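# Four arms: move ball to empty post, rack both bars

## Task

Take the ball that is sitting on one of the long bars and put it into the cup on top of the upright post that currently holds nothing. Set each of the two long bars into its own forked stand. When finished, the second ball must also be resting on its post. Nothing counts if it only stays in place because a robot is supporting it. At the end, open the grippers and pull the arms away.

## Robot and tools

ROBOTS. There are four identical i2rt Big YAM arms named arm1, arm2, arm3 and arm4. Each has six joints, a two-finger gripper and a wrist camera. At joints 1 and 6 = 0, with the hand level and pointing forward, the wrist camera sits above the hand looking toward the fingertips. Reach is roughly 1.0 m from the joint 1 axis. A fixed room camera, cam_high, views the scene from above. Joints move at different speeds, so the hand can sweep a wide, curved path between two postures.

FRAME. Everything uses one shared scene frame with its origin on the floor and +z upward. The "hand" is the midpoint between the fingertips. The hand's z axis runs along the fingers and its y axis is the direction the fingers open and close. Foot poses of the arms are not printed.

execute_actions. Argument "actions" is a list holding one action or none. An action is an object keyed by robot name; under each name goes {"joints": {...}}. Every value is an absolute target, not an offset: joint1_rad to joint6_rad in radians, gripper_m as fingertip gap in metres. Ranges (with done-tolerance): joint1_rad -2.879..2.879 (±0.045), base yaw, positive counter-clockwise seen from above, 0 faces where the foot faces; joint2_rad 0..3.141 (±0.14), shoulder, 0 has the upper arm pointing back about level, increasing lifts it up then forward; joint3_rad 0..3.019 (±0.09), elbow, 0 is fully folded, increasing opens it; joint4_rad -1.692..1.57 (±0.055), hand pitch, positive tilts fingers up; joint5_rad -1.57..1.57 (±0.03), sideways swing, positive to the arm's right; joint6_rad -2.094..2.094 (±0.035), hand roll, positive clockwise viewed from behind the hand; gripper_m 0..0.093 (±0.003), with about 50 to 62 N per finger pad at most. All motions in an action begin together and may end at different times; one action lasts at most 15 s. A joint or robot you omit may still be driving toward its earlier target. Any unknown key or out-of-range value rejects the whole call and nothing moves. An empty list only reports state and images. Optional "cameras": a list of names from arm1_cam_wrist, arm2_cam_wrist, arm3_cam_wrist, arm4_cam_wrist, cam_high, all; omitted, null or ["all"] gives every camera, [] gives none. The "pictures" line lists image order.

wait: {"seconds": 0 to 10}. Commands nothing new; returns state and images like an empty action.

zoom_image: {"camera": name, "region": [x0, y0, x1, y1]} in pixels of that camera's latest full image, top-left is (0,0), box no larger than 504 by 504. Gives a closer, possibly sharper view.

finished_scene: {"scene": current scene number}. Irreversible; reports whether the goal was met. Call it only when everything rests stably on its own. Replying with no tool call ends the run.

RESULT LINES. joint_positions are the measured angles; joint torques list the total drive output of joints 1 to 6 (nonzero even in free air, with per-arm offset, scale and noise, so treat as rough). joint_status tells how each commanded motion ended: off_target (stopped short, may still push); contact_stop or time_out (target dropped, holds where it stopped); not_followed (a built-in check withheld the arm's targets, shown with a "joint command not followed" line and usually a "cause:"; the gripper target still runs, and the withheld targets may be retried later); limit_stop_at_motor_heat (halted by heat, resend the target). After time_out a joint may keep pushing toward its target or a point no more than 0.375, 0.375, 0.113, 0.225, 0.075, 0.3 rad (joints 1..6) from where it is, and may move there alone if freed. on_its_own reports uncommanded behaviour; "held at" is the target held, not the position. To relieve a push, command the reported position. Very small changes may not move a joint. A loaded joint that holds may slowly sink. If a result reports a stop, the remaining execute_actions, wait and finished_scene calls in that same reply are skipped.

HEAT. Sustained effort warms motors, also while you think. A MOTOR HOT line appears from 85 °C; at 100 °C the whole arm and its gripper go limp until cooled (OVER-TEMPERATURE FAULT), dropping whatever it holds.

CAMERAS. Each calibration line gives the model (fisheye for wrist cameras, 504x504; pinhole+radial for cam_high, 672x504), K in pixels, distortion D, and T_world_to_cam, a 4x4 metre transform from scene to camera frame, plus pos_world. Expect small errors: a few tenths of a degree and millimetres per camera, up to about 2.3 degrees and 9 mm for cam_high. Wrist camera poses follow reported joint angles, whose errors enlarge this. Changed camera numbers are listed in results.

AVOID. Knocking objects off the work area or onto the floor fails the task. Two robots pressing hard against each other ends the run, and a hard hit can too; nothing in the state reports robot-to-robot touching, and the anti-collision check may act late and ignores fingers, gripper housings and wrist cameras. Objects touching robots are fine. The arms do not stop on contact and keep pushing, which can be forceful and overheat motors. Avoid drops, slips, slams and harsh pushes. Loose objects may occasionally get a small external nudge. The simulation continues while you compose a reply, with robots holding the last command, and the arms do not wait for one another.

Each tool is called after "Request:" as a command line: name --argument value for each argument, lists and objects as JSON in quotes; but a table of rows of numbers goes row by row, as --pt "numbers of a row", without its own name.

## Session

Request:
execute_actions --actions '[]'

Scene clock: 0.00 s.
Joint torques (N m, as the arm reports them, + toward a larger angle): no reading
Motor temperatures (°C, as the motors report them): arm1=[24 23 23 22 24 24] | arm2=[25 24 27 23 24 24] | arm3=[22 27 22 24 24 21] | arm4=[21 27 23 21 24 23]
arm1.joint_positions: joint1_rad=-0.403 joint2_rad=+0.479 joint3_rad=+1.343 joint4_rad=-1.159 joint5_rad=-0.264 joint6_rad=-0.310 gripper_m=+0.095
arm1.joint_status: not commanded
arm1.hand: x=+1.2497 y=+0.0270 z=+1.4179 quat_wxyz=(+0.105, -0.800, -0.051, +0.588) (m; scene frame)
arm2.joint_positions: joint1_rad=+0.092 joint2_rad=+0.498 joint3_rad=+1.361 joint4_rad=-1.321 joint5_rad=+0.151 joint6_rad=-0.190 gripper_m=+0.095
arm2.joint_status: not commanded
arm2.hand: x=+0.0011 y=+1.2641 z=+1.3371 quat_wxyz=(-0.319, -0.522, -0.665, +0.428) (m; scene frame)
arm3.joint_positions: joint1_rad=-0.424 joint2_rad=+0.465 joint3_rad=+1.353 joint4_rad=-1.400 joint5_rad=+0.184 joint6_rad=+0.236 gripper_m=+0.094
arm3.joint_status: not commanded
arm3.hand: x=-1.3170 y=-0.1015 z=+1.3784 quat_wxyz=(-0.493, -0.336, -0.791, +0.135) (m; scene frame)
arm4.joint_positions: joint1_rad=-0.194 joint2_rad=+0.483 joint3_rad=+1.378 joint4_rad=-1.454 joint5_rad=+0.134 joint6_rad=+0.317 gripper_m=+0.094
arm4.joint_status: not commanded
arm4.hand: x=+0.0462 y=-1.2905 z=+1.3465 quat_wxyz=(-0.356, +0.432, -0.759, -0.332) (m; scene frame)
pictures: arm1_cam_wrist, arm2_cam_wrist, arm3_cam_wrist, arm4_cam_wrist, cam_high
camera_calibration (this result's frames):
arm1_cam_wrist: T_world_to_cam=[[0.0429127, 0.972638, 0.228329, -0.404769], [0.807388, 0.100849, -0.581338, -0.184546], [-0.588458, 0.209297, -0.780968, 1.96065], [0, 0, 0, 1]] pos_world=[1.32013, 0.00194621, 1.51634]
arm2_cam_wrist: T_world_to_cam=[[-0.970755, -0.0652805, 0.231027, -0.225449], [-0.164951, 0.880565, -0.444292, -0.517042], [-0.174431, -0.469407, -0.865581, 1.87524], [0, 0, 0, 1]] pos_world=[0.0229577, 1.32082, 1.44554]
arm3_cam_wrist: T_world_to_cam=[[-0.666167, -0.736291, -0.118731, -0.787542], [-0.633129, 0.642451, -0.431745, -0.165062], [0.394169, -0.212442, -0.894147, 1.85295], [0, 0, 0, 1]] pos_world=[-1.35952, -0.0801713, 1.49204]
arm4_cam_wrist: T_world_to_cam=[[0.891015, -0.40738, -0.200336, -0.299157], [-0.453901, -0.807362, -0.377015, -0.508127], [-0.00815527, 0.426859, -0.904281, 1.89394], [0, 0, 0, 1]] pos_world=[0.0513592, -1.34056, 1.46115]
Images, in order (width x height): arm1_cam_wrist 504x504, arm2_cam_wrist 504x504, arm3_cam_wrist 504x504, arm4_cam_wrist 504x504, cam_high 672x504.

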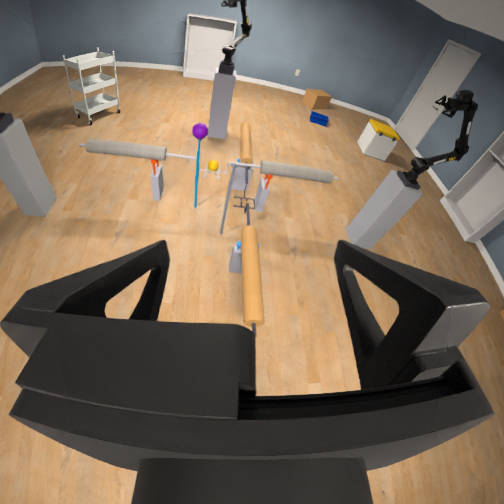

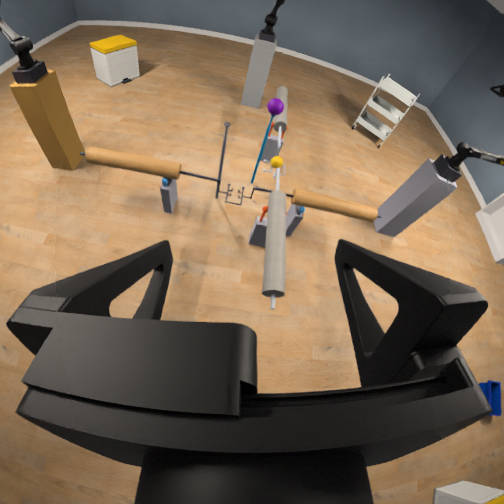

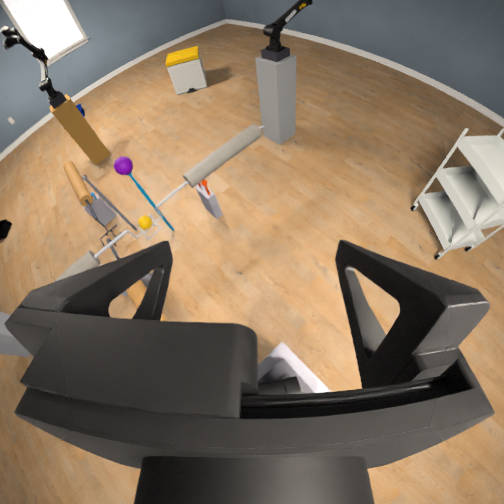

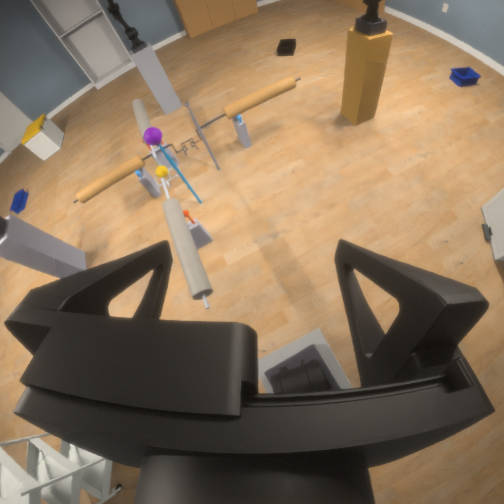

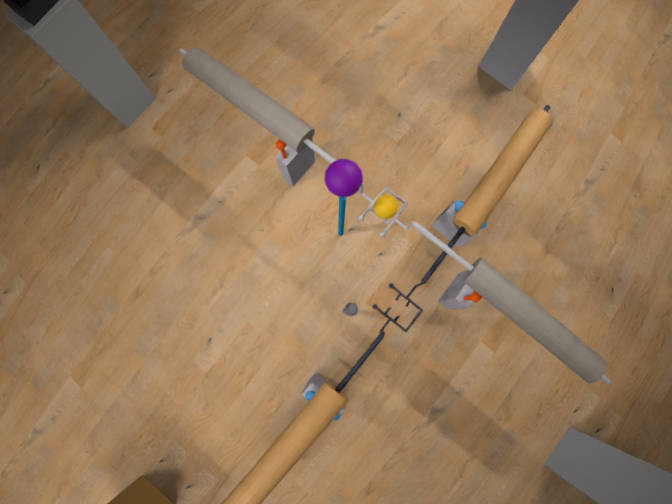

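Request:
zoom_image --camera "cam_high" --region '[250, 100, 530, 350]'

Request:
zoom_image --camera "arm1_cam_wrist" --region '[130, 110, 330, 270]'

Request:
zoom_image --camera "arm2_cam_wrist" --region '[150, 80, 350, 260]'

Region (250, 100, 530, 350) of cam_high's 672x504 image, scaled by 1.800, with more detail than that image has; it fills the top 450 rows of this view, and the rest is white.

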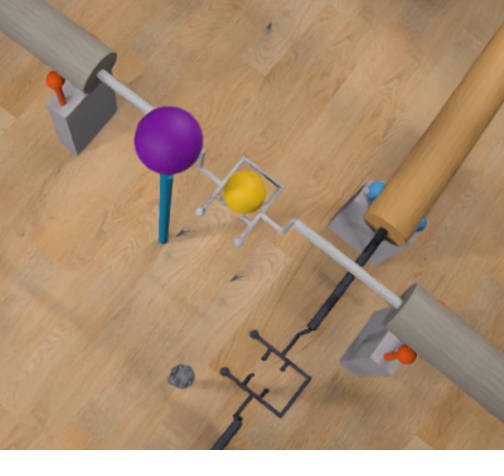

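Region (130, 110, 330, 270) of arm1_cam_wrist's 504x504 image, scaled by 2.520, with more detail than that image has; it fills the top 403 rows of this view, and the rest is white.

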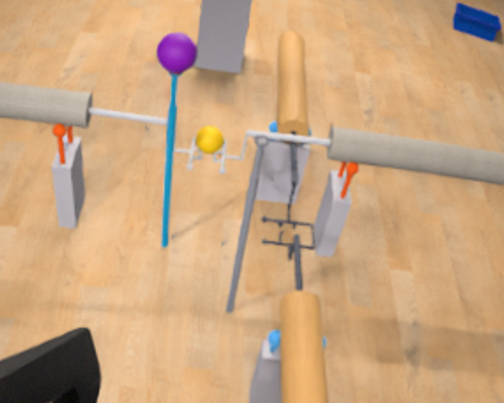

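Region (150, 80, 350, 260) of arm2_cam_wrist's 504x504 image, scaled by 2.520, with more detail than that image has; it fills the top 454 rows of this view, and the rest is white.

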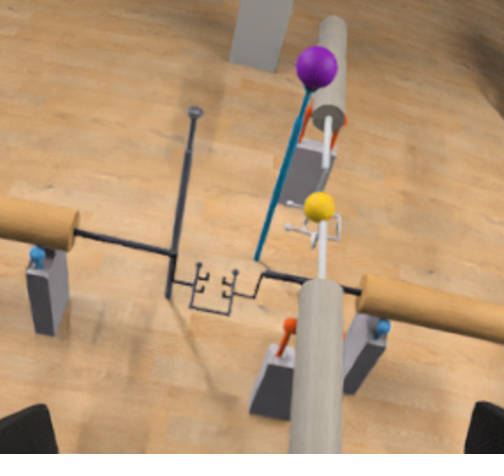

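Request:
execute_actions --actions '[{"arm2":{"joints":{"joint1_rad":-0.55,"joint2_rad":2.29,"joint3_rad":1.29,"joint4_rad":-0.55,"joint5_rad":0,"joint6_rad":-0.54,"gripper_m":0.09}},"arm4":{"joints":{"joint1_rad":0.484,"joint2_rad":2.325,"joint3_rad":1.25,"joint4_rad":-0.472,"joint5_rad":0,"joint6_rad":0.527,"gripper_m":0.09}},"arm1":{"joints":{"joint1_rad":-0.185,"joint2_rad":2.49,"joint3_rad":1.38,"joint4_rad":1.39,"joint5_rad":-0.15,"joint6_rad":0}}}]'

Scene clock: 4.60 s.
Joint torques (N m, as the arm reports them, + toward a larger angle): arm1=[  1.39 -22.25   7.99   3.65  -0.06   0.12] | arm2=[ -0.5  -17.14   6.41   1.19  -0.07  -0.2 ] | arm3=[-1.44  5.52  8.53  2.32  0.01  0.05] | arm4=[ -0.99 -18.09   5.11   0.86  -0.03   0.22]
Motor temperatures (°C, as the motors report them): arm1=[24 24 25 22 24 24] | arm2=[25 25 28 23 24 24] | arm3=[22 27 24 24 24 21] | arm4=[21 27 24 21 24 23]
arm1.joint_positions: joint1_rad=-0.195 joint2_rad=+2.507 joint3_rad=+1.351 joint4_rad=+1.365 joint5_rad=-0.152 joint6_rad=-0.009 gripper_m=+0.095
arm1.joint_status: all done
arm1.hand: x=+0.6978 y=+0.1093 z=+0.8307 quat_wxyz=(+0.028, -0.633, -0.009, +0.774) (m; scene frame)
arm2.joint_positions: joint1_rad=-0.554 joint2_rad=+2.288 joint3_rad=+1.280 joint4_rad=-0.562 joint5_rad=+0.000 joint6_rad=-0.525 gripper_m=+0.090
arm2.joint_status: all done
arm2.hand: x=-0.2544 y=+0.9880 z=+0.5884 quat_wxyz=(-0.003, -0.699, -0.715, +0.004) (m; scene frame)
arm3.joint_positions: joint1_rad=-0.424 joint2_rad=+0.465 joint3_rad=+1.353 joint4_rad=-1.400 joint5_rad=+0.184 joint6_rad=+0.236 gripper_m=+0.094
arm3.joint_status: not commanded
arm3.hand: x=-1.3170 y=-0.1015 z=+1.3784 quat_wxyz=(-0.493, -0.336, -0.791, +0.135) (m; scene frame)
arm4.joint_positions: joint1_rad=+0.489 joint2_rad=+2.332 joint3_rad=+1.243 joint4_rad=-0.490 joint5_rad=+0.002 joint6_rad=+0.515 gripper_m=+0.090
arm4.joint_status: all done
arm4.hand: x=-0.2596 y=-1.0145 z=+0.5843 quat_wxyz=(+0.000, +0.716, -0.698, +0.005) (m; scene frame)
pictures: arm1_cam_wrist, arm2_cam_wrist, arm3_cam_wrist, arm4_cam_wrist, cam_high
camera_calibration (this result's frames):
arm1_cam_wrist: T_world_to_cam=[[0.0314283, 0.99833, 0.0484697, -0.172443], [0.420351, 0.0307947, -0.906839, 0.459613], [-0.906817, 0.0488747, -0.418681, 1.09878], [0, 0, 0, 1]] pos_world=[0.808612, 0.104299, 0.885192]
arm2_cam_wrist: T_world_to_cam=[[-0.999793, -0.00681243, 0.0191919, -0.258998], [0.00590732, 0.80486, 0.593435, -1.14106], [-0.0194895, 0.593425, -0.804653, 0.00650494], [0, 0, 0, 1]] pos_world=[-0.252077, 0.912767, 0.687348]
arm3_cam_wrist: T_world_to_cam=[[-0.666167, -0.736291, -0.118731, -0.787542], [-0.633129, 0.642451, -0.431745, -0.165062], [0.394169, -0.212442, -0.894147, 1.85295], [0, 0, 0, 1]] pos_world=[-1.35952, -0.0801713, 1.49204]
arm4_cam_wrist: T_world_to_cam=[[0.999786, 0.0197823, 0.00597496, 0.274101], [0.0126879, -0.815851, 0.578123, -1.15699], [0.0163113, -0.577924, -0.815928, 0.0197301], [0, 0, 0, 1]] pos_world=[-0.259685, -0.937952, 0.683343]
Images, in order (width x height): arm1_cam_wrist 504x504, arm2_cam_wrist 504x504, arm3_cam_wrist 504x504, arm4_cam_wrist 504x504, cam_high 672x504.

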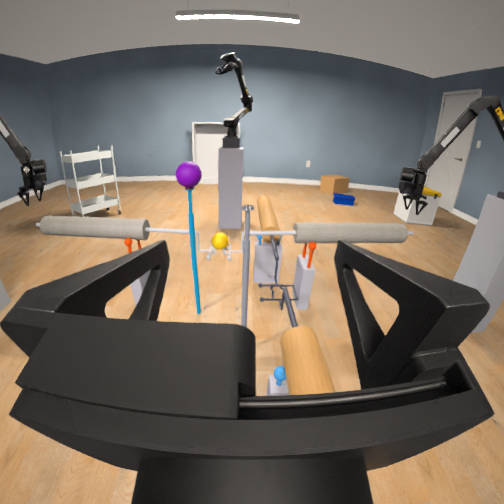

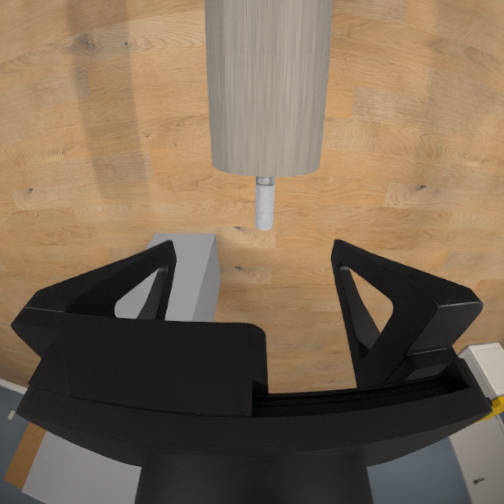

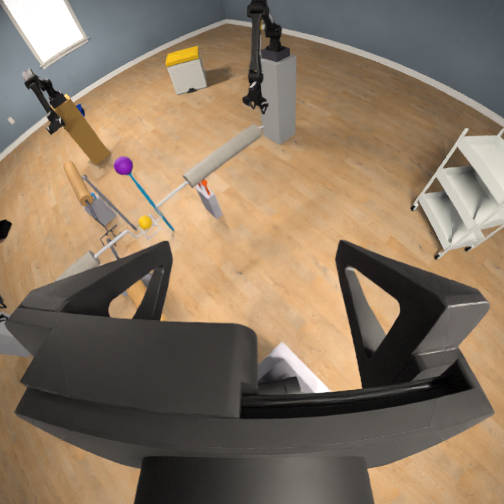

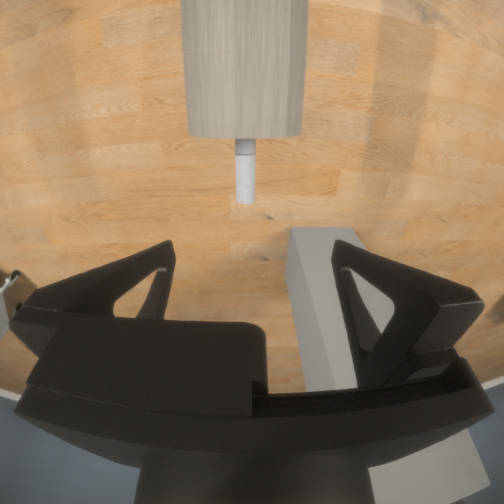

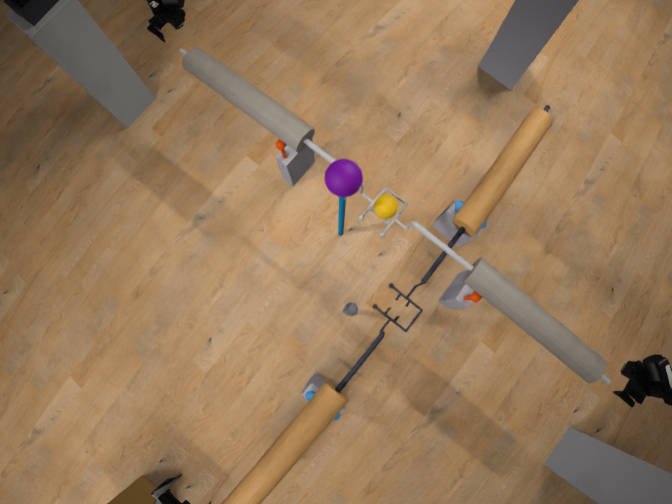

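Request:
execute_actions --actions '[{"arm2":{"joints":{"joint1_rad":-0.598,"joint2_rad":2.523,"joint3_rad":1.30,"joint4_rad":-0.372,"joint6_rad":-0.575}},"arm4":{"joints":{"joint2_rad":2.585,"joint3_rad":1.31,"joint4_rad":-0.358}}}]' --cameras '[]'

Request:
execute_actions --actions '[{"arm2":{"joints":{"joint3_rad":1.345}},"arm4":{"joints":{"joint3_rad":1.405}}}]' --cameras '["arm2_cam_wrist","arm4_cam_wrist","arm1_cam_wrist"]'

Scene clock: 8.57 s.
Joint torques (N m, as the arm reports them, + toward a larger angle): arm1=[  1.48 -21.84   8.03   3.61  -0.06   0.11] | arm2=[ -1.22 -17.33   4.54   1.06  -0.07  -0.19] | arm3=[-1.53  5.43  8.55  2.26  0.01  0.07] | arm4=[ -0.89 -17.69   3.67   0.48  -0.06   0.24]
Motor temperatures (°C, as the motors report them): arm1=[24 25 26 22 24 24] | arm2=[25 25 28 23 24 24] | arm3=[22 27 25 24 24 21] | arm4=[21 28 24 21 24 23]
arm1.joint_positions: joint1_rad=-0.195 joint2_rad=+2.507 joint3_rad=+1.351 joint4_rad=+1.365 joint5_rad=-0.152 joint6_rad=-0.009 gripper_m=+0.095
arm1.joint_status: not commanded
arm1.hand: x=+0.6978 y=+0.1093 z=+0.8307 quat_wxyz=(+0.028, -0.633, -0.009, +0.774) (m; scene frame)
arm2.joint_positions: joint1_rad=-0.595 joint2_rad=+2.522 joint3_rad=+1.287 joint4_rad=-0.386 joint5_rad=+0.000 joint6_rad=-0.560 gripper_m=+0.090
arm2.joint_status: all done
arm2.hand: x=-0.2510 y=+1.0340 z=+0.4749 quat_wxyz=(+0.003, -0.701, -0.713, -0.021) (m; scene frame)
arm3.joint_positions: joint1_rad=-0.424 joint2_rad=+0.465 joint3_rad=+1.353 joint4_rad=-1.400 joint5_rad=+0.184 joint6_rad=+0.236 gripper_m=+0.094
arm3.joint_status: not commanded
arm3.hand: x=-1.3170 y=-0.1015 z=+1.3784 quat_wxyz=(-0.493, -0.336, -0.791, +0.135) (m; scene frame)
arm4.joint_positions: joint1_rad=+0.489 joint2_rad=+2.596 joint3_rad=+1.298 joint4_rad=-0.369 joint5_rad=+0.002 joint6_rad=+0.515 gripper_m=+0.090
arm4.joint_status: all done
arm4.hand: x=-0.2353 y=-1.0550 z=+0.4675 quat_wxyz=(+0.011, +0.715, -0.698, +0.047) (m; scene frame)
pictures: none
No camera images: the call's "cameras" was empty. Leave "cameras" out to get every camera's image.

Scene clock: 9.37 s.
Joint torques (N m, as the arm reports them, + toward a larger angle): arm1=[  1.59 -21.77   8.     3.64  -0.06   0.12] | arm2=[ -1.12 -17.87   5.09   1.15  -0.07  -0.2 ] | arm3=[-1.47  5.49  8.53  2.34  0.    0.06] | arm4=[ -0.68 -18.78   4.37   0.45  -0.03   0.23]
Motor temperatures (°C, as the motors report them): arm1=[24 25 26 22 24 24] | arm2=[25 26 28 23 24 24] | arm3=[22 27 25 24 24 21] | arm4=[21 29 24 21 24 23]
arm1.joint_positions: joint1_rad=-0.195 joint2_rad=+2.507 joint3_rad=+1.351 joint4_rad=+1.365 joint5_rad=-0.152 joint6_rad=-0.009 gripper_m=+0.095
arm1.joint_status: not commanded
arm1.hand: x=+0.6978 y=+0.1093 z=+0.8307 quat_wxyz=(+0.028, -0.633, -0.009, +0.774) (m; scene frame)
arm2.joint_positions: joint1_rad=-0.595 joint2_rad=+2.519 joint3_rad=+1.334 joint4_rad=-0.383 joint5_rad=+0.000 joint6_rad=-0.561 gripper_m=+0.090
arm2.joint_status: all done
arm2.hand: x=-0.2666 y=+1.0085 z=+0.4822 quat_wxyz=(-0.003, -0.701, -0.713, +0.005) (m; scene frame)
arm3.joint_positions: joint1_rad=-0.424 joint2_rad=+0.465 joint3_rad=+1.353 joint4_rad=-1.400 joint5_rad=+0.184 joint6_rad=+0.236 gripper_m=+0.094
arm3.joint_status: not commanded
arm3.hand: x=-1.3170 y=-0.1015 z=+1.3784 quat_wxyz=(-0.493, -0.336, -0.791, +0.135) (m; scene frame)
arm4.joint_positions: joint1_rad=+0.489 joint2_rad=+2.588 joint3_rad=+1.395 joint4_rad=-0.369 joint5_rad=+0.002 joint6_rad=+0.515 gripper_m=+0.090
arm4.joint_status: all done
arm4.hand: x=-0.2676 y=-1.0011 z=+0.4820 quat_wxyz=(-0.002, +0.716, -0.698, -0.004) (m; scene frame)
pictures: arm1_cam_wrist, arm2_cam_wrist, arm4_cam_wrist
camera_calibration (this result's frames):
arm1_cam_wrist: T_world_to_cam=[[0.0314283, 0.99833, 0.0484697, -0.172443], [0.420351, 0.0307947, -0.906839, 0.459613], [-0.906817, 0.0488747, -0.418681, 1.09878], [0, 0, 0, 1]] pos_world=[0.808612, 0.104299, 0.885192]
arm2_cam_wrist: T_world_to_cam=[[-0.999796, -0.00143337, 0.020148, -0.274877], [0.0107774, 0.805772, 0.592128, -1.09344], [-0.0170834, 0.592224, -0.805592, -0.0890387], [0, 0, 0, 1]] pos_world=[-0.264558, 0.9334, 0.581266]
arm4_cam_wrist: T_world_to_cam=[[0.999808, 0.0193859, -0.00274193, 0.28621], [0.0175373, -0.824468, 0.565637, -1.08817], [0.00870474, -0.565577, -0.82465, -0.0412868], [0, 0, 0, 1]] pos_world=[-0.266712, -0.92606, 0.582246]
Images, in order (width x height): arm1_cam_wrist 504x504, arm2_cam_wrist 504x504, arm4_cam_wrist 504x504.

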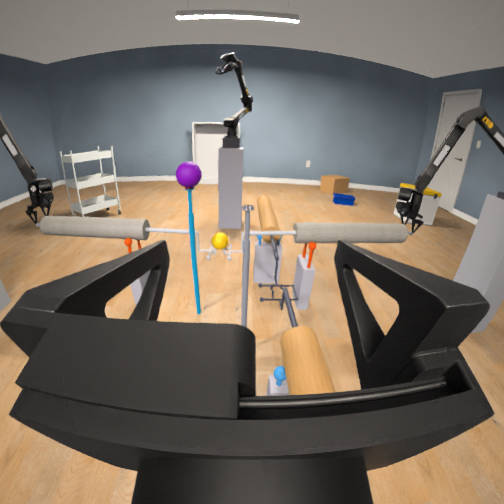

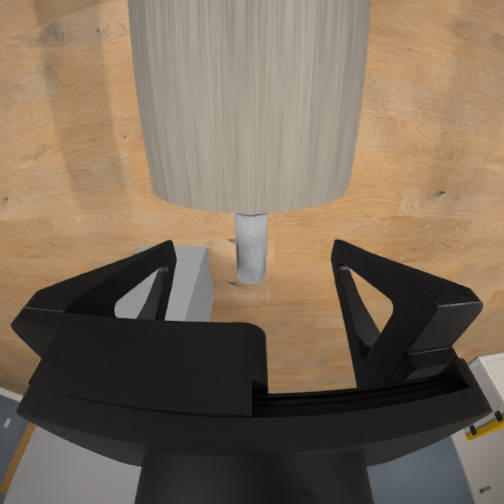

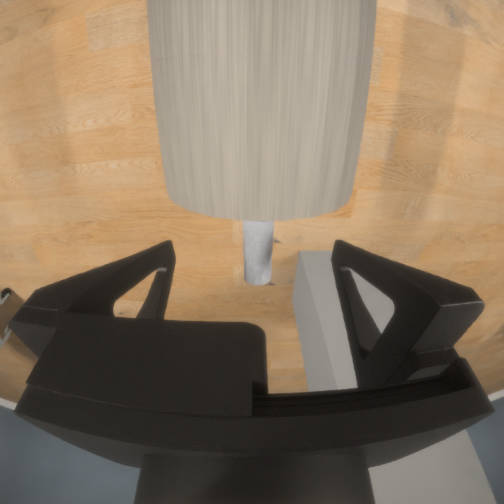

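Request:
execute_actions --actions '[{"arm2":{"joints":{"joint2_rad":2.577,"joint3_rad":1.367,"joint4_rad":-0.342}},"arm4":{"joints":{"joint2_rad":2.64,"joint3_rad":1.43,"joint4_rad":-0.34}}}]' --cameras '["arm2_cam_wrist","arm4_cam_wrist"]'

Scene clock: 10.93 s.
Joint torques (N m, as the arm reports them, + toward a larger angle): arm1=[  1.56 -21.8    8.01   3.64  -0.06   0.12] | arm2=[ -1.09 -16.59   5.04   1.25  -0.06  -0.19] | arm3=[-1.61  5.46  8.56  2.29  0.02  0.04] | arm4=[ -0.4  -18.04   4.86   0.66  -0.03   0.24]
Motor temperatures (°C, as the motors report them): arm1=[24 25 26 22 24 24] | arm2=[25 26 28 23 24 24] | arm3=[22 27 25 24 24 21] | arm4=[21 29 24 21 24 23]
arm1.joint_positions: joint1_rad=-0.195 joint2_rad=+2.507 joint3_rad=+1.351 joint4_rad=+1.365 joint5_rad=-0.152 joint6_rad=-0.009 gripper_m=+0.095
arm1.joint_status: not commanded
arm1.hand: x=+0.6978 y=+0.1093 z=+0.8307 quat_wxyz=(+0.028, -0.633, -0.009, +0.774) (m; scene frame)
arm2.joint_positions: joint1_rad=-0.595 joint2_rad=+2.555 joint3_rad=+1.354 joint4_rad=-0.355 joint5_rad=+0.000 joint6_rad=-0.561 gripper_m=+0.090
arm2.joint_status: all done
arm2.hand: x=-0.2682 y=+1.0057 z=+0.4675 quat_wxyz=(-0.004, -0.701, -0.713, +0.011) (m; scene frame)
arm3.joint_positions: joint1_rad=-0.424 joint2_rad=+0.465 joint3_rad=+1.353 joint4_rad=-1.400 joint5_rad=+0.184 joint6_rad=+0.236 gripper_m=+0.094
arm3.joint_status: not commanded
arm3.hand: x=-1.3170 y=-0.1015 z=+1.3784 quat_wxyz=(-0.493, -0.336, -0.791, +0.135) (m; scene frame)
arm4.joint_positions: joint1_rad=+0.489 joint2_rad=+2.634 joint3_rad=+1.411 joint4_rad=-0.356 joint5_rad=+0.002 joint6_rad=+0.515 gripper_m=+0.090
arm4.joint_status: all done
arm4.hand: x=-0.2627 y=-1.0092 z=+0.4610 quat_wxyz=(+0.000, +0.716, -0.698, +0.005) (m; scene frame)
pictures: arm2_cam_wrist, arm4_cam_wrist
camera_calibration (this result's frames):
arm2_cam_wrist: T_world_to_cam=[[-0.999643, -0.00112949, 0.0266808, -0.279523], [0.0146518, 0.8121, 0.583334, -1.08364], [-0.0223264, 0.583517, -0.811794, -0.089059], [0, 0, 0, 1]] pos_world=[-0.265534, 0.931677, 0.567285]
arm4_cam_wrist: T_world_to_cam=[[0.999793, 0.0194027, 0.00616714, 0.277368], [0.0122617, -0.815668, 0.57839, -1.0814], [0.0162527, -0.578195, -0.815737, -0.0780961], [0, 0, 0, 1]] pos_world=[-0.262781, -0.932603, 0.560057]
Images, in order (width x height): arm2_cam_wrist 504x504, arm4_cam_wrist 504x504.

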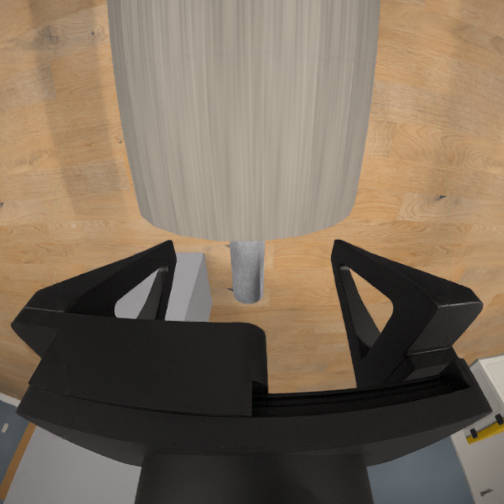

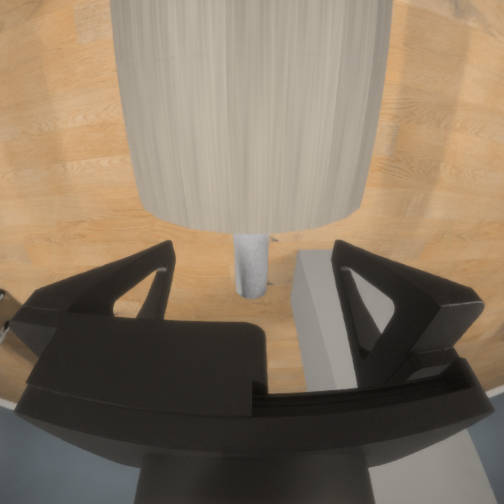

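Request:
execute_actions --actions '[{"arm2":{"joints":{"joint2_rad":2.60}},"arm4":{"joints":{"joint2_rad":2.672,"joint3_rad":1.447,"joint4_rad":-0.325}}}]' --cameras '["arm2_cam_wrist","arm4_cam_wrist"]'

Scene clock: 12.27 s.
Joint torques (N m, as the arm reports them, + toward a larger angle): arm1=[  1.51 -21.74   7.99   3.61  -0.05   0.12] | arm2=[ -1.09 -16.38   4.86   1.16  -0.07  -0.21] | arm3=[-1.58  5.44  8.54  2.28  0.01  0.05] | arm4=[ -1.15 -17.61   5.22   0.64  -0.05   0.18]
Motor temperatures (°C, as the motors report them): arm1=[24 26 26 22 24 24] | arm2=[25 26 28 23 24 24] | arm3=[22 27 25 24 24 21] | arm4=[21 29 24 21 24 23]
arm1.joint_positions: joint1_rad=-0.195 joint2_rad=+2.507 joint3_rad=+1.351 joint4_rad=+1.365 joint5_rad=-0.152 joint6_rad=-0.009 gripper_m=+0.095
arm1.joint_status: not commanded
arm1.hand: x=+0.6978 y=+0.1093 z=+0.8307 quat_wxyz=(+0.028, -0.633, -0.009, +0.774) (m; scene frame)
arm2.joint_positions: joint1_rad=-0.595 joint2_rad=+2.577 joint3_rad=+1.354 joint4_rad=-0.355 joint5_rad=+0.000 joint6_rad=-0.561 gripper_m=+0.090
arm2.joint_status: all done
arm2.hand: x=-0.2630 y=+1.0142 z=+0.4566 quat_wxyz=(-0.002, -0.701, -0.713, +0.000) (m; scene frame)
arm3.joint_positions: joint1_rad=-0.424 joint2_rad=+0.465 joint3_rad=+1.353 joint4_rad=-1.400 joint5_rad=+0.184 joint6_rad=+0.236 gripper_m=+0.094
arm3.joint_status: not commanded
arm3.hand: x=-1.3170 y=-0.1015 z=+1.3784 quat_wxyz=(-0.493, -0.336, -0.791, +0.135) (m; scene frame)
arm4.joint_positions: joint1_rad=+0.489 joint2_rad=+2.661 joint3_rad=+1.425 joint4_rad=-0.341 joint5_rad=+0.002 joint6_rad=+0.515 gripper_m=+0.090
arm4.joint_status: all done
arm4.hand: x=-0.2623 y=-1.0098 z=+0.4497 quat_wxyz=(+0.000, +0.716, -0.698, +0.004) (m; scene frame)
pictures: arm2_cam_wrist, arm4_cam_wrist
camera_calibration (this result's frames):
arm2_cam_wrist: T_world_to_cam=[[-0.999883, -0.00161675, 0.0151963, -0.268345], [0.00780446, 0.800915, 0.598727, -1.08175], [-0.0131389, 0.598776, -0.800809, -0.120839], [0, 0, 0, 1]] pos_world=[-0.261459, 0.938309, 0.554981]
arm4_cam_wrist: T_world_to_cam=[[0.999798, 0.0193944, 0.0052194, 0.277482], [0.0128285, -0.816614, 0.577042, -1.07558], [0.0154536, -0.576859, -0.816698, -0.086138], [0, 0, 0, 1]] pos_world=[-0.262297, -0.933401, 0.548856]
Images, in order (width x height): arm2_cam_wrist 504x504, arm4_cam_wrist 504x504.

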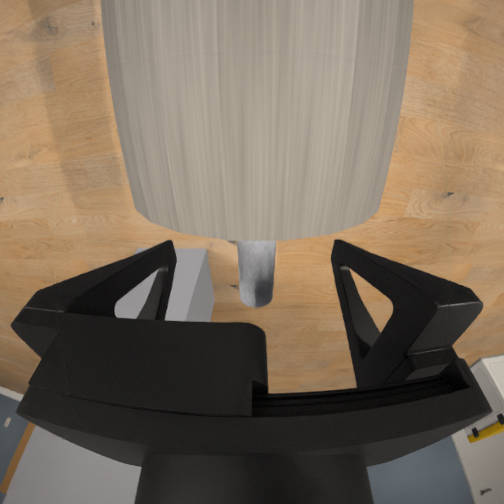

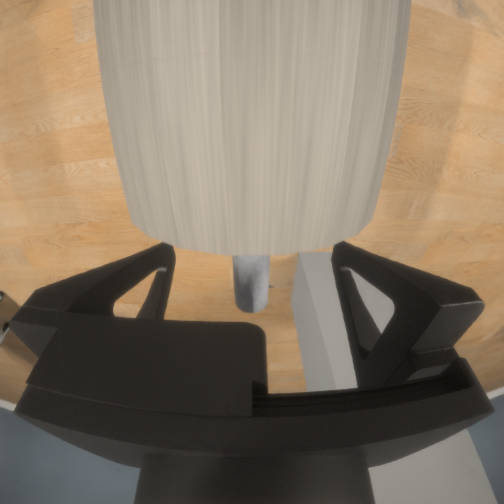

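Request:
execute_actions --actions '[{"arm2":{"joints":{"gripper_m":0}},"arm4":{"joints":{"gripper_m":0}}}]' --cameras '["arm2_cam_wrist","arm4_cam_wrist","arm1_cam_wrist"]'

Scene clock: 13.03 s.
Joint torques (N m, as the arm reports them, + toward a larger angle): arm1=[  1.46 -21.79   8.     3.62  -0.06   0.12] | arm2=[ -1.59 -16.23   4.79   1.11  -0.29  -0.14] | arm3=[-1.54  5.64  8.53  2.32  0.01  0.06] | arm4=[ -0.18 -17.56   4.99   0.78   0.19   0.22]
Motor temperatures (°C, as the motors report them): arm1=[24 26 26 22 24 24] | arm2=[25 26 28 23 24 24] | arm3=[22 27 25 24 24 21] | arm4=[21 30 24 21 24 23]
arm1.joint_positions: joint1_rad=-0.195 joint2_rad=+2.507 joint3_rad=+1.351 joint4_rad=+1.365 joint5_rad=-0.152 joint6_rad=-0.009 gripper_m=+0.095
arm1.joint_status: not commanded
arm1.hand: x=+0.6978 y=+0.1093 z=+0.8307 quat_wxyz=(+0.028, -0.633, -0.009, +0.774) (m; scene frame)
arm2.joint_positions: joint1_rad=-0.596 joint2_rad=+2.578 joint3_rad=+1.355 joint4_rad=-0.352 joint5_rad=+0.004 joint6_rad=-0.564 gripper_m=+0.019
arm2.joint_status: gripper_m off_target (ended at +0.019, target +0.000)
arm2.hand: x=-0.2645 y=+1.0141 z=+0.4565 quat_wxyz=(+0.000, -0.701, -0.713, +0.002) (m; scene frame)
arm3.joint_positions: joint1_rad=-0.424 joint2_rad=+0.465 joint3_rad=+1.353 joint4_rad=-1.400 joint5_rad=+0.184 joint6_rad=+0.236 gripper_m=+0.094
arm3.joint_status: not commanded
arm3.hand: x=-1.3170 y=-0.1015 z=+1.3784 quat_wxyz=(-0.493, -0.336, -0.791, +0.135) (m; scene frame)
arm4.joint_positions: joint1_rad=+0.489 joint2_rad=+2.661 joint3_rad=+1.426 joint4_rad=-0.340 joint5_rad=-0.003 joint6_rad=+0.517 gripper_m=+0.018
arm4.joint_status: gripper_m off_target (ended at +0.018, target +0.000)
arm4.hand: x=-0.2634 y=-1.0098 z=+0.4496 quat_wxyz=(+0.002, +0.715, -0.699, +0.003) (m; scene frame)
pictures: arm1_cam_wrist, arm2_cam_wrist, arm4_cam_wrist
camera_calibration (this result's frames):
arm1_cam_wrist: T_world_to_cam=[[0.0314283, 0.99833, 0.0484697, -0.172443], [0.420351, 0.0307947, -0.906839, 0.459613], [-0.906817, 0.0488747, -0.418681, 1.09878], [0, 0, 0, 1]] pos_world=[0.808612, 0.104299, 0.885192]
arm2_cam_wrist: T_world_to_cam=[[-0.999797, -0.00349986, 0.0198409, -0.270028], [0.00907168, 0.801115, 0.598442, -1.08135], [-0.0179893, 0.5985, -0.800921, -0.12183], [0, 0, 0, 1]] pos_world=[-0.262355, 0.938257, 0.554908]
arm4_cam_wrist: T_world_to_cam=[[0.999841, 0.0178352, -0.000162797, 0.279412], [0.0146466, -0.81581, 0.578134, -1.0747], [0.0101783, -0.578045, -0.815942, -0.089123], [0, 0, 0, 1]] pos_world=[-0.26272, -0.933254, 0.548649]
Images, in order (width x height): arm1_cam_wrist 504x504, arm2_cam_wrist 504x504, arm4_cam_wrist 504x504.

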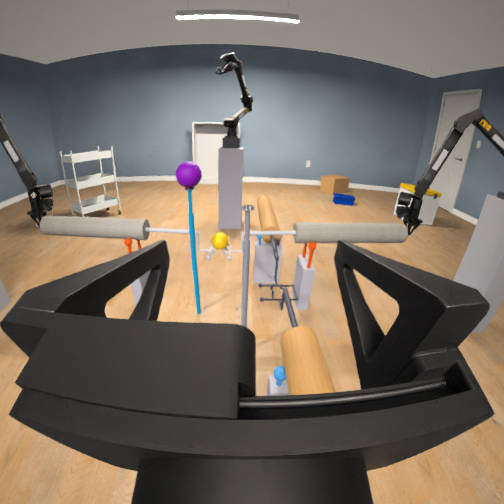

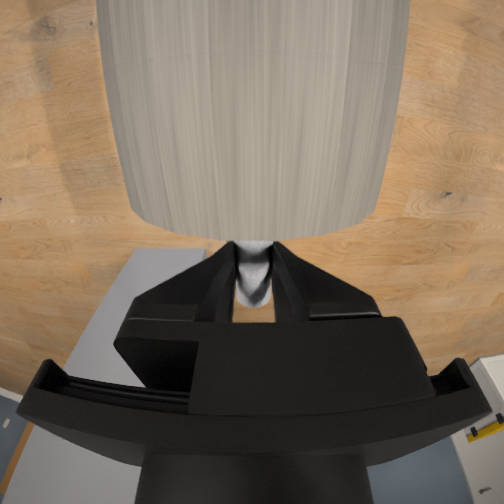

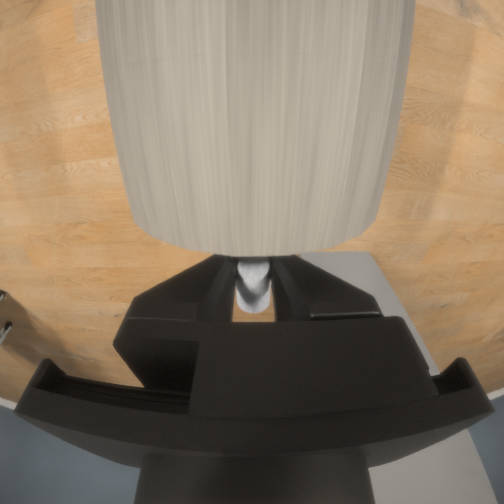

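Request:
zoom_image --camera "arm1_cam_wrist" --region '[190, 190, 290, 270]'

Region (190, 190, 290, 270) of arm1_cam_wrist's 504x504 image, scaled by 5.040, with more detail than that image has; it fills the top 403 rows of this view, and the rest is white.

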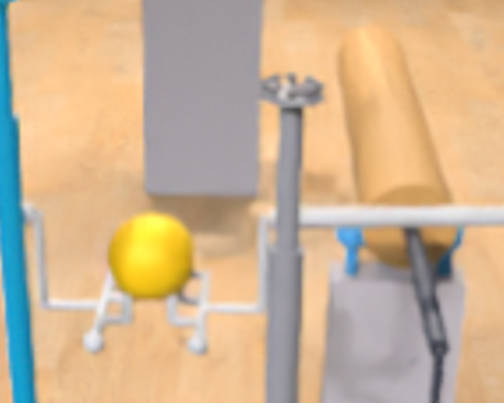

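Request:
execute_actions --actions '[{"arm2":{"joints":{"joint2_rad":2.445,"joint3_rad":1.30,"joint4_rad":-0.398}},"arm4":{"joints":{"joint2_rad":2.527,"joint3_rad":1.36,"joint4_rad":-0.378}}}]' --cameras '["arm1_cam_wrist","cam_high"]'

Scene clock: 15.83 s.
Joint torques (N m, as the arm reports them, + toward a larger angle): arm1=[  1.51 -21.81   8.01   3.61  -0.05   0.12] | arm2=[ -1.55 -19.04   4.84   0.47  -0.2   -0.17] | arm3=[-1.41  5.59  8.52  2.27  0.02  0.05] | arm4=[ -0.81 -20.57   4.14   0.     0.12   0.2 ]
Motor temperatures (°C, as the motors report them): arm1=[24 27 26 22 24 24] | arm2=[25 27 28 23 24 24] | arm3=[22 27 26 24 24 21] | arm4=[21 30 24 21 24 23]
arm1.joint_positions: joint1_rad=-0.195 joint2_rad=+2.507 joint3_rad=+1.351 joint4_rad=+1.365 joint5_rad=-0.152 joint6_rad=-0.009 gripper_m=+0.095
arm1.joint_status: not commanded
arm1.hand: x=+0.6978 y=+0.1093 z=+0.8307 quat_wxyz=(+0.028, -0.633, -0.009, +0.774) (m; scene frame)
arm2.joint_positions: joint1_rad=-0.594 joint2_rad=+2.467 joint3_rad=+1.291 joint4_rad=-0.393 joint5_rad=+0.003 joint6_rad=-0.564 gripper_m=+0.019
arm2.joint_status: all done
arm2.hand: x=-0.2633 y=+1.0138 z=+0.5012 quat_wxyz=(-0.002, -0.700, -0.714, +0.004) (m; scene frame)
arm3.joint_positions: joint1_rad=-0.424 joint2_rad=+0.465 joint3_rad=+1.353 joint4_rad=-1.400 joint5_rad=+0.184 joint6_rad=+0.236 gripper_m=+0.094
arm3.joint_status: not commanded
arm3.hand: x=-1.3170 y=-0.1015 z=+1.3784 quat_wxyz=(-0.493, -0.336, -0.791, +0.135) (m; scene frame)
arm4.joint_positions: joint1_rad=+0.484 joint2_rad=+2.557 joint3_rad=+1.354 joint4_rad=-0.368 joint5_rad=-0.003 joint6_rad=+0.517 gripper_m=+0.018
arm4.joint_status: all done
arm4.hand: x=-0.2604 y=-1.0090 z=+0.4917 quat_wxyz=(+0.001, +0.713, -0.701, +0.000) (m; scene frame)
pictures: arm1_cam_wrist, cam_high
camera_calibration (this result's frames):
arm1_cam_wrist: T_world_to_cam=[[0.0314283, 0.99833, 0.0484697, -0.172443], [0.420351, 0.0307947, -0.906839, 0.459613], [-0.906817, 0.0488747, -0.418681, 1.09878], [0, 0, 0, 1]] pos_world=[0.808612, 0.104299, 0.885192]
Images, in order (width x height): arm1_cam_wrist 504x504, cam_high 672x504.

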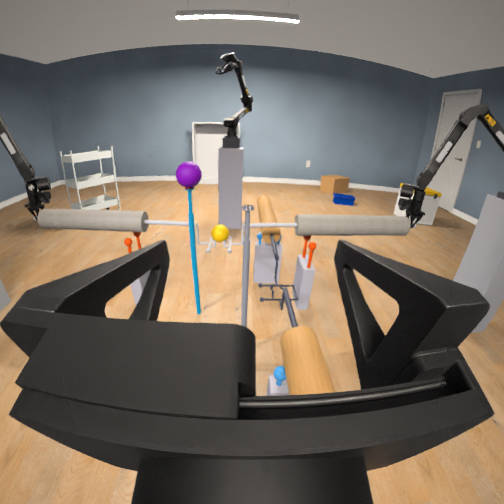

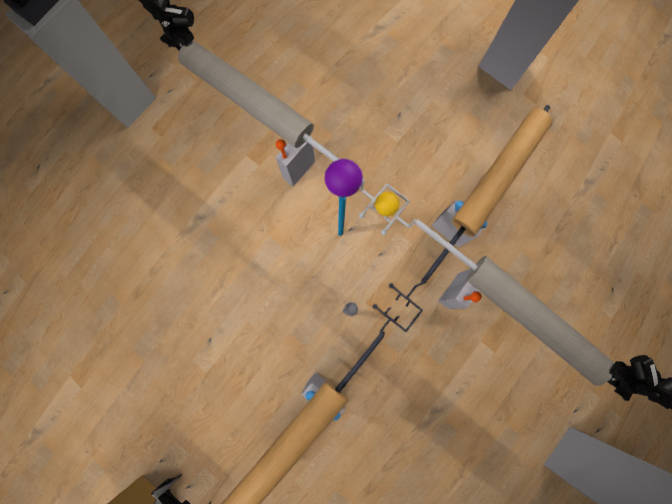

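Request:
execute_actions --actions '[{"arm2":{"joints":{"joint1_rad":-0.638,"joint2_rad":2.146,"joint3_rad":1.106,"joint4_rad":-0.505,"joint6_rad":-0.612}},"arm4":{"joints":{"joint1_rad":0.447,"joint2_rad":2.32,"joint3_rad":1.383,"joint4_rad":-0.598,"joint6_rad":0.472}}}]' --cameras '["arm1_cam_wrist","cam_high"]'

Scene clock: 17.47 s.
Joint torques (N m, as the arm reports them, + toward a larger angle): arm1=[  1.53 -21.72   8.02   3.61  -0.06   0.12] | arm2=[ -0.92 -15.82   6.5    0.6   -0.01  -0.13] | arm3=[-1.53  5.61  8.53  2.33  0.01  0.05] | arm4=[  0.47 -19.76   7.39   0.18  -0.01   0.07]
Motor temperatures (°C, as the motors report them): arm1=[24 27 26 22 24 24] | arm2=[25 27 28 23 24 24] | arm3=[22 27 26 24 24 21] | arm4=[21 31 24 21 24 23]
arm1.joint_positions: joint1_rad=-0.195 joint2_rad=+2.507 joint3_rad=+1.351 joint4_rad=+1.365 joint5_rad=-0.152 joint6_rad=-0.009 gripper_m=+0.095
arm1.joint_status: not commanded
arm1.hand: x=+0.6978 y=+0.1093 z=+0.8307 quat_wxyz=(+0.028, -0.633, -0.009, +0.774) (m; scene frame)
arm2.joint_positions: joint1_rad=-0.638 joint2_rad=+2.158 joint3_rad=+1.090 joint4_rad=-0.502 joint5_rad=-0.001 joint6_rad=-0.605 gripper_m=+0.019
arm2.joint_status: all done
arm2.hand: x=-0.2622 y=+1.0555 z=+0.6131 quat_wxyz=(-0.003, -0.701, -0.713, +0.003) (m; scene frame)
arm3.joint_positions: joint1_rad=-0.424 joint2_rad=+0.465 joint3_rad=+1.353 joint4_rad=-1.400 joint5_rad=+0.184 joint6_rad=+0.236 gripper_m=+0.094
arm3.joint_status: not commanded
arm3.hand: x=-1.3170 y=-0.1015 z=+1.3784 quat_wxyz=(-0.493, -0.336, -0.791, +0.135) (m; scene frame)
arm4.joint_positions: joint1_rad=+0.446 joint2_rad=+2.335 joint3_rad=+1.356 joint4_rad=-0.589 joint5_rad=+0.002 joint6_rad=+0.473 gripper_m=+0.018
arm4.joint_status: all done
arm4.hand: x=-0.2593 y=-0.9689 z=+0.6049 quat_wxyz=(-0.001, +0.715, -0.699, +0.000) (m; scene frame)
pictures: arm1_cam_wrist, cam_high
camera_calibration (this result's frames):
arm1_cam_wrist: T_world_to_cam=[[0.0314283, 0.99833, 0.0484697, -0.172443], [0.420351, 0.0307947, -0.906839, 0.459613], [-0.906817, 0.0488747, -0.418681, 1.09878], [0, 0, 0, 1]] pos_world=[0.808612, 0.104299, 0.885192]
Images, in order (width x height): arm1_cam_wrist 504x504, cam_high 672x504.

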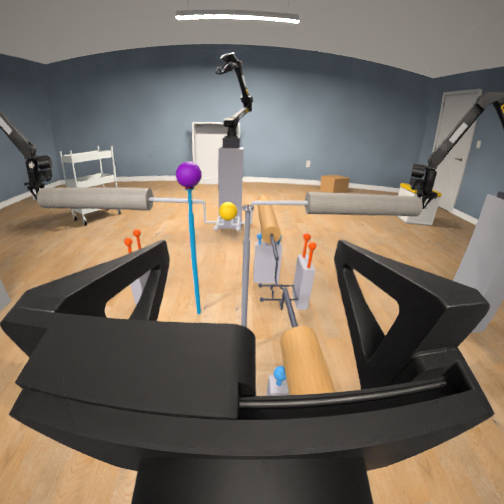

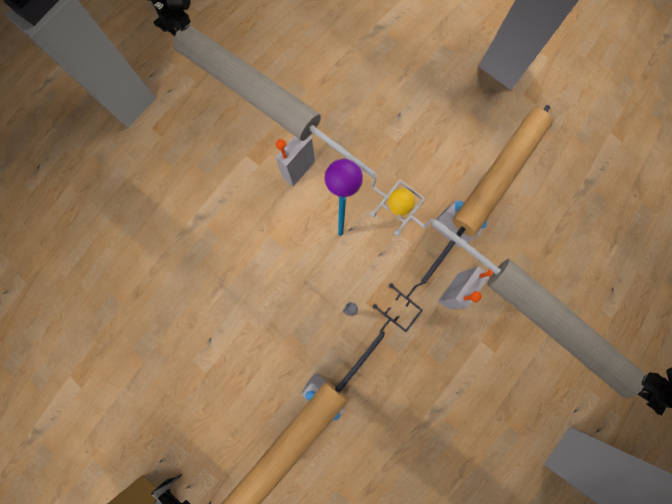

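Request:
execute_actions --actions '[{"arm2":{"joints":{"joint1_rad":-0.709,"joint2_rad":1.795,"joint3_rad":0.952,"joint4_rad":-0.703,"joint6_rad":-0.684}},"arm4":{"joints":{"joint1_rad":0.399,"joint2_rad":2.192,"joint3_rad":1.57,"joint4_rad":-0.906,"joint6_rad":0.424}}}]' --cameras '["arm1_cam_wrist","cam_high"]'

Scene clock: 19.37 s.
Joint torques (N m, as the arm reports them, + toward a larger angle): arm1=[  1.5  -21.83   8.02   3.62  -0.06   0.12] | arm2=[ -0.86 -12.6    8.24   0.21   0.05  -0.15] | arm3=[-1.54  5.54  8.53  2.27  0.    0.05] | arm4=[ -0.15 -20.76  10.88  -0.41   0.04   0.1 ]
Motor temperatures (°C, as the motors report them): arm1=[24 27 26 22 24 24] | arm2=[25 27 28 23 24 24] | arm3=[22 27 26 24 24 21] | arm4=[21 31 25 21 24 23]
arm1.joint_positions: joint1_rad=-0.195 joint2_rad=+2.507 joint3_rad=+1.351 joint4_rad=+1.365 joint5_rad=-0.152 joint6_rad=-0.009 gripper_m=+0.095
arm1.joint_status: not commanded
arm1.hand: x=+0.6978 y=+0.1093 z=+0.8307 quat_wxyz=(+0.028, -0.633, -0.009, +0.774) (m; scene frame)
arm2.joint_positions: joint1_rad=-0.708 joint2_rad=+1.800 joint3_rad=+0.935 joint4_rad=-0.690 joint5_rad=-0.002 joint6_rad=-0.675 gripper_m=+0.019
arm2.joint_status: all done
arm2.hand: x=-0.2602 y=+1.1124 z=+0.7324 quat_wxyz=(-0.005, -0.701, -0.714, +0.011) (m; scene frame)
arm3.joint_positions: joint1_rad=-0.424 joint2_rad=+0.465 joint3_rad=+1.353 joint4_rad=-1.400 joint5_rad=+0.184 joint6_rad=+0.236 gripper_m=+0.094
arm3.joint_status: not commanded
arm3.hand: x=-1.3170 y=-0.1015 z=+1.3784 quat_wxyz=(-0.493, -0.336, -0.791, +0.135) (m; scene frame)
arm4.joint_positions: joint1_rad=+0.396 joint2_rad=+2.208 joint3_rad=+1.523 joint4_rad=-0.892 joint5_rad=+0.000 joint6_rad=+0.424 gripper_m=+0.018
arm4.joint_status: all done
arm4.hand: x=-0.2569 y=-0.9121 z=+0.7179 quat_wxyz=(+0.001, +0.715, -0.699, +0.003) (m; scene frame)
pictures: arm1_cam_wrist, cam_high
camera_calibration (this result's frames):
arm1_cam_wrist: T_world_to_cam=[[0.0314283, 0.99833, 0.0484697, -0.172443], [0.420351, 0.0307947, -0.906839, 0.459613], [-0.906817, 0.0488747, -0.418681, 1.09878], [0, 0, 0, 1]] pos_world=[0.808612, 0.104299, 0.885192]
Images, in order (width x height): arm1_cam_wrist 504x504, cam_high 672x504.

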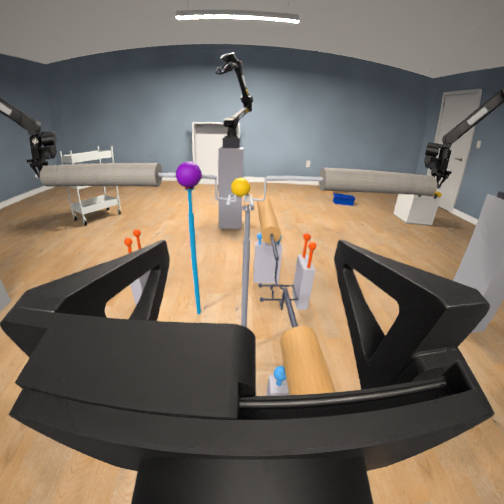

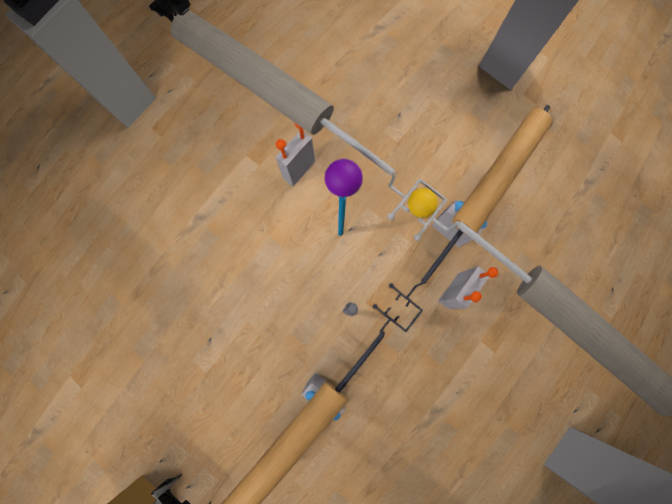

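Request:
execute_actions --actions '[{"arm2":{"joints":{"joint1_rad":-0.689,"joint2_rad":1.51,"joint3_rad":0.99,"joint4_rad":-1.024,"joint6_rad":-0.655}},"arm4":{"joints":{"joint1_rad":0.356,"joint2_rad":2.047,"joint3_rad":1.692,"joint4_rad":-1.168,"joint6_rad":0.378}}}]' --cameras '["arm1_cam_wrist","cam_high"]'

Scene clock: 20.97 s.
Joint torques (N m, as the arm reports them, + toward a larger angle): arm1=[  1.51 -21.82   8.01   3.6   -0.06   0.12] | arm2=[-0.95 -9.79 12.33  0.04  0.18 -0.01] | arm3=[-1.48  5.43  8.54  2.26  0.01  0.05] | arm4=[ -0.11 -21.12  12.32  -0.5   -0.17   0.02]
Motor temperatures (°C, as the motors report them): arm1=[24 27 26 22 24 24] | arm2=[25 27 29 23 24 24] | arm3=[22 27 26 24 24 21] | arm4=[21 32 26 21 24 23]
arm1.joint_positions: joint1_rad=-0.195 joint2_rad=+2.507 joint3_rad=+1.351 joint4_rad=+1.365 joint5_rad=-0.152 joint6_rad=-0.009 gripper_m=+0.095
arm1.joint_status: not commanded
arm1.hand: x=+0.6978 y=+0.1093 z=+0.8307 quat_wxyz=(+0.028, -0.633, -0.009, +0.774) (m; scene frame)
arm2.joint_positions: joint1_rad=-0.690 joint2_rad=+1.518 joint3_rad=+0.949 joint4_rad=-1.005 joint5_rad=-0.005 joint6_rad=-0.661 gripper_m=+0.019
arm2.joint_status: all done
arm2.hand: x=-0.2328 y=+1.1365 z=+0.8457 quat_wxyz=(-0.005, -0.699, -0.715, +0.002) (m; scene frame)
arm3.joint_positions: joint1_rad=-0.424 joint2_rad=+0.465 joint3_rad=+1.353 joint4_rad=-1.400 joint5_rad=+0.184 joint6_rad=+0.236 gripper_m=+0.094
arm3.joint_status: not commanded
arm3.hand: x=-1.3170 y=-0.1015 z=+1.3784 quat_wxyz=(-0.493, -0.336, -0.791, +0.135) (m; scene frame)
arm4.joint_positions: joint1_rad=+0.355 joint2_rad=+2.066 joint3_rad=+1.641 joint4_rad=-1.144 joint5_rad=+0.004 joint6_rad=+0.386 gripper_m=+0.018
arm4.joint_status: all done
arm4.hand: x=-0.2393 y=-0.8889 z=+0.8389 quat_wxyz=(-0.002, +0.714, -0.700, +0.001) (m; scene frame)
pictures: arm1_cam_wrist, cam_high
camera_calibration (this result's frames):
arm1_cam_wrist: T_world_to_cam=[[0.0314283, 0.99833, 0.0484697, -0.172443], [0.420351, 0.0307947, -0.906839, 0.459613], [-0.906817, 0.0488747, -0.418681, 1.09878], [0, 0, 0, 1]] pos_world=[0.808612, 0.104299, 0.885192]
Images, in order (width x height): arm1_cam_wrist 504x504, cam_high 672x504.

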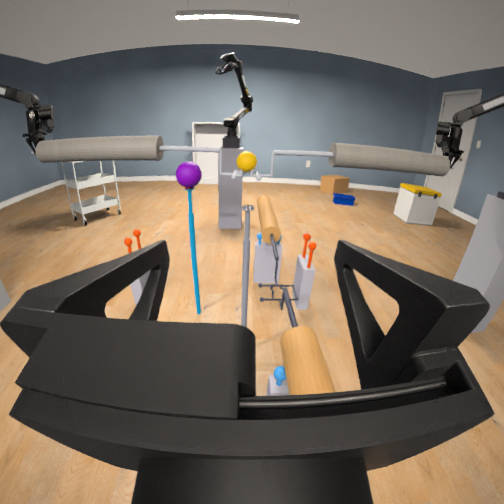

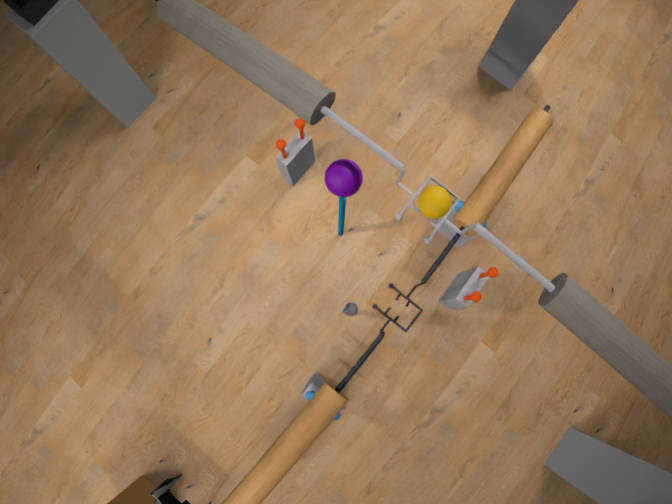

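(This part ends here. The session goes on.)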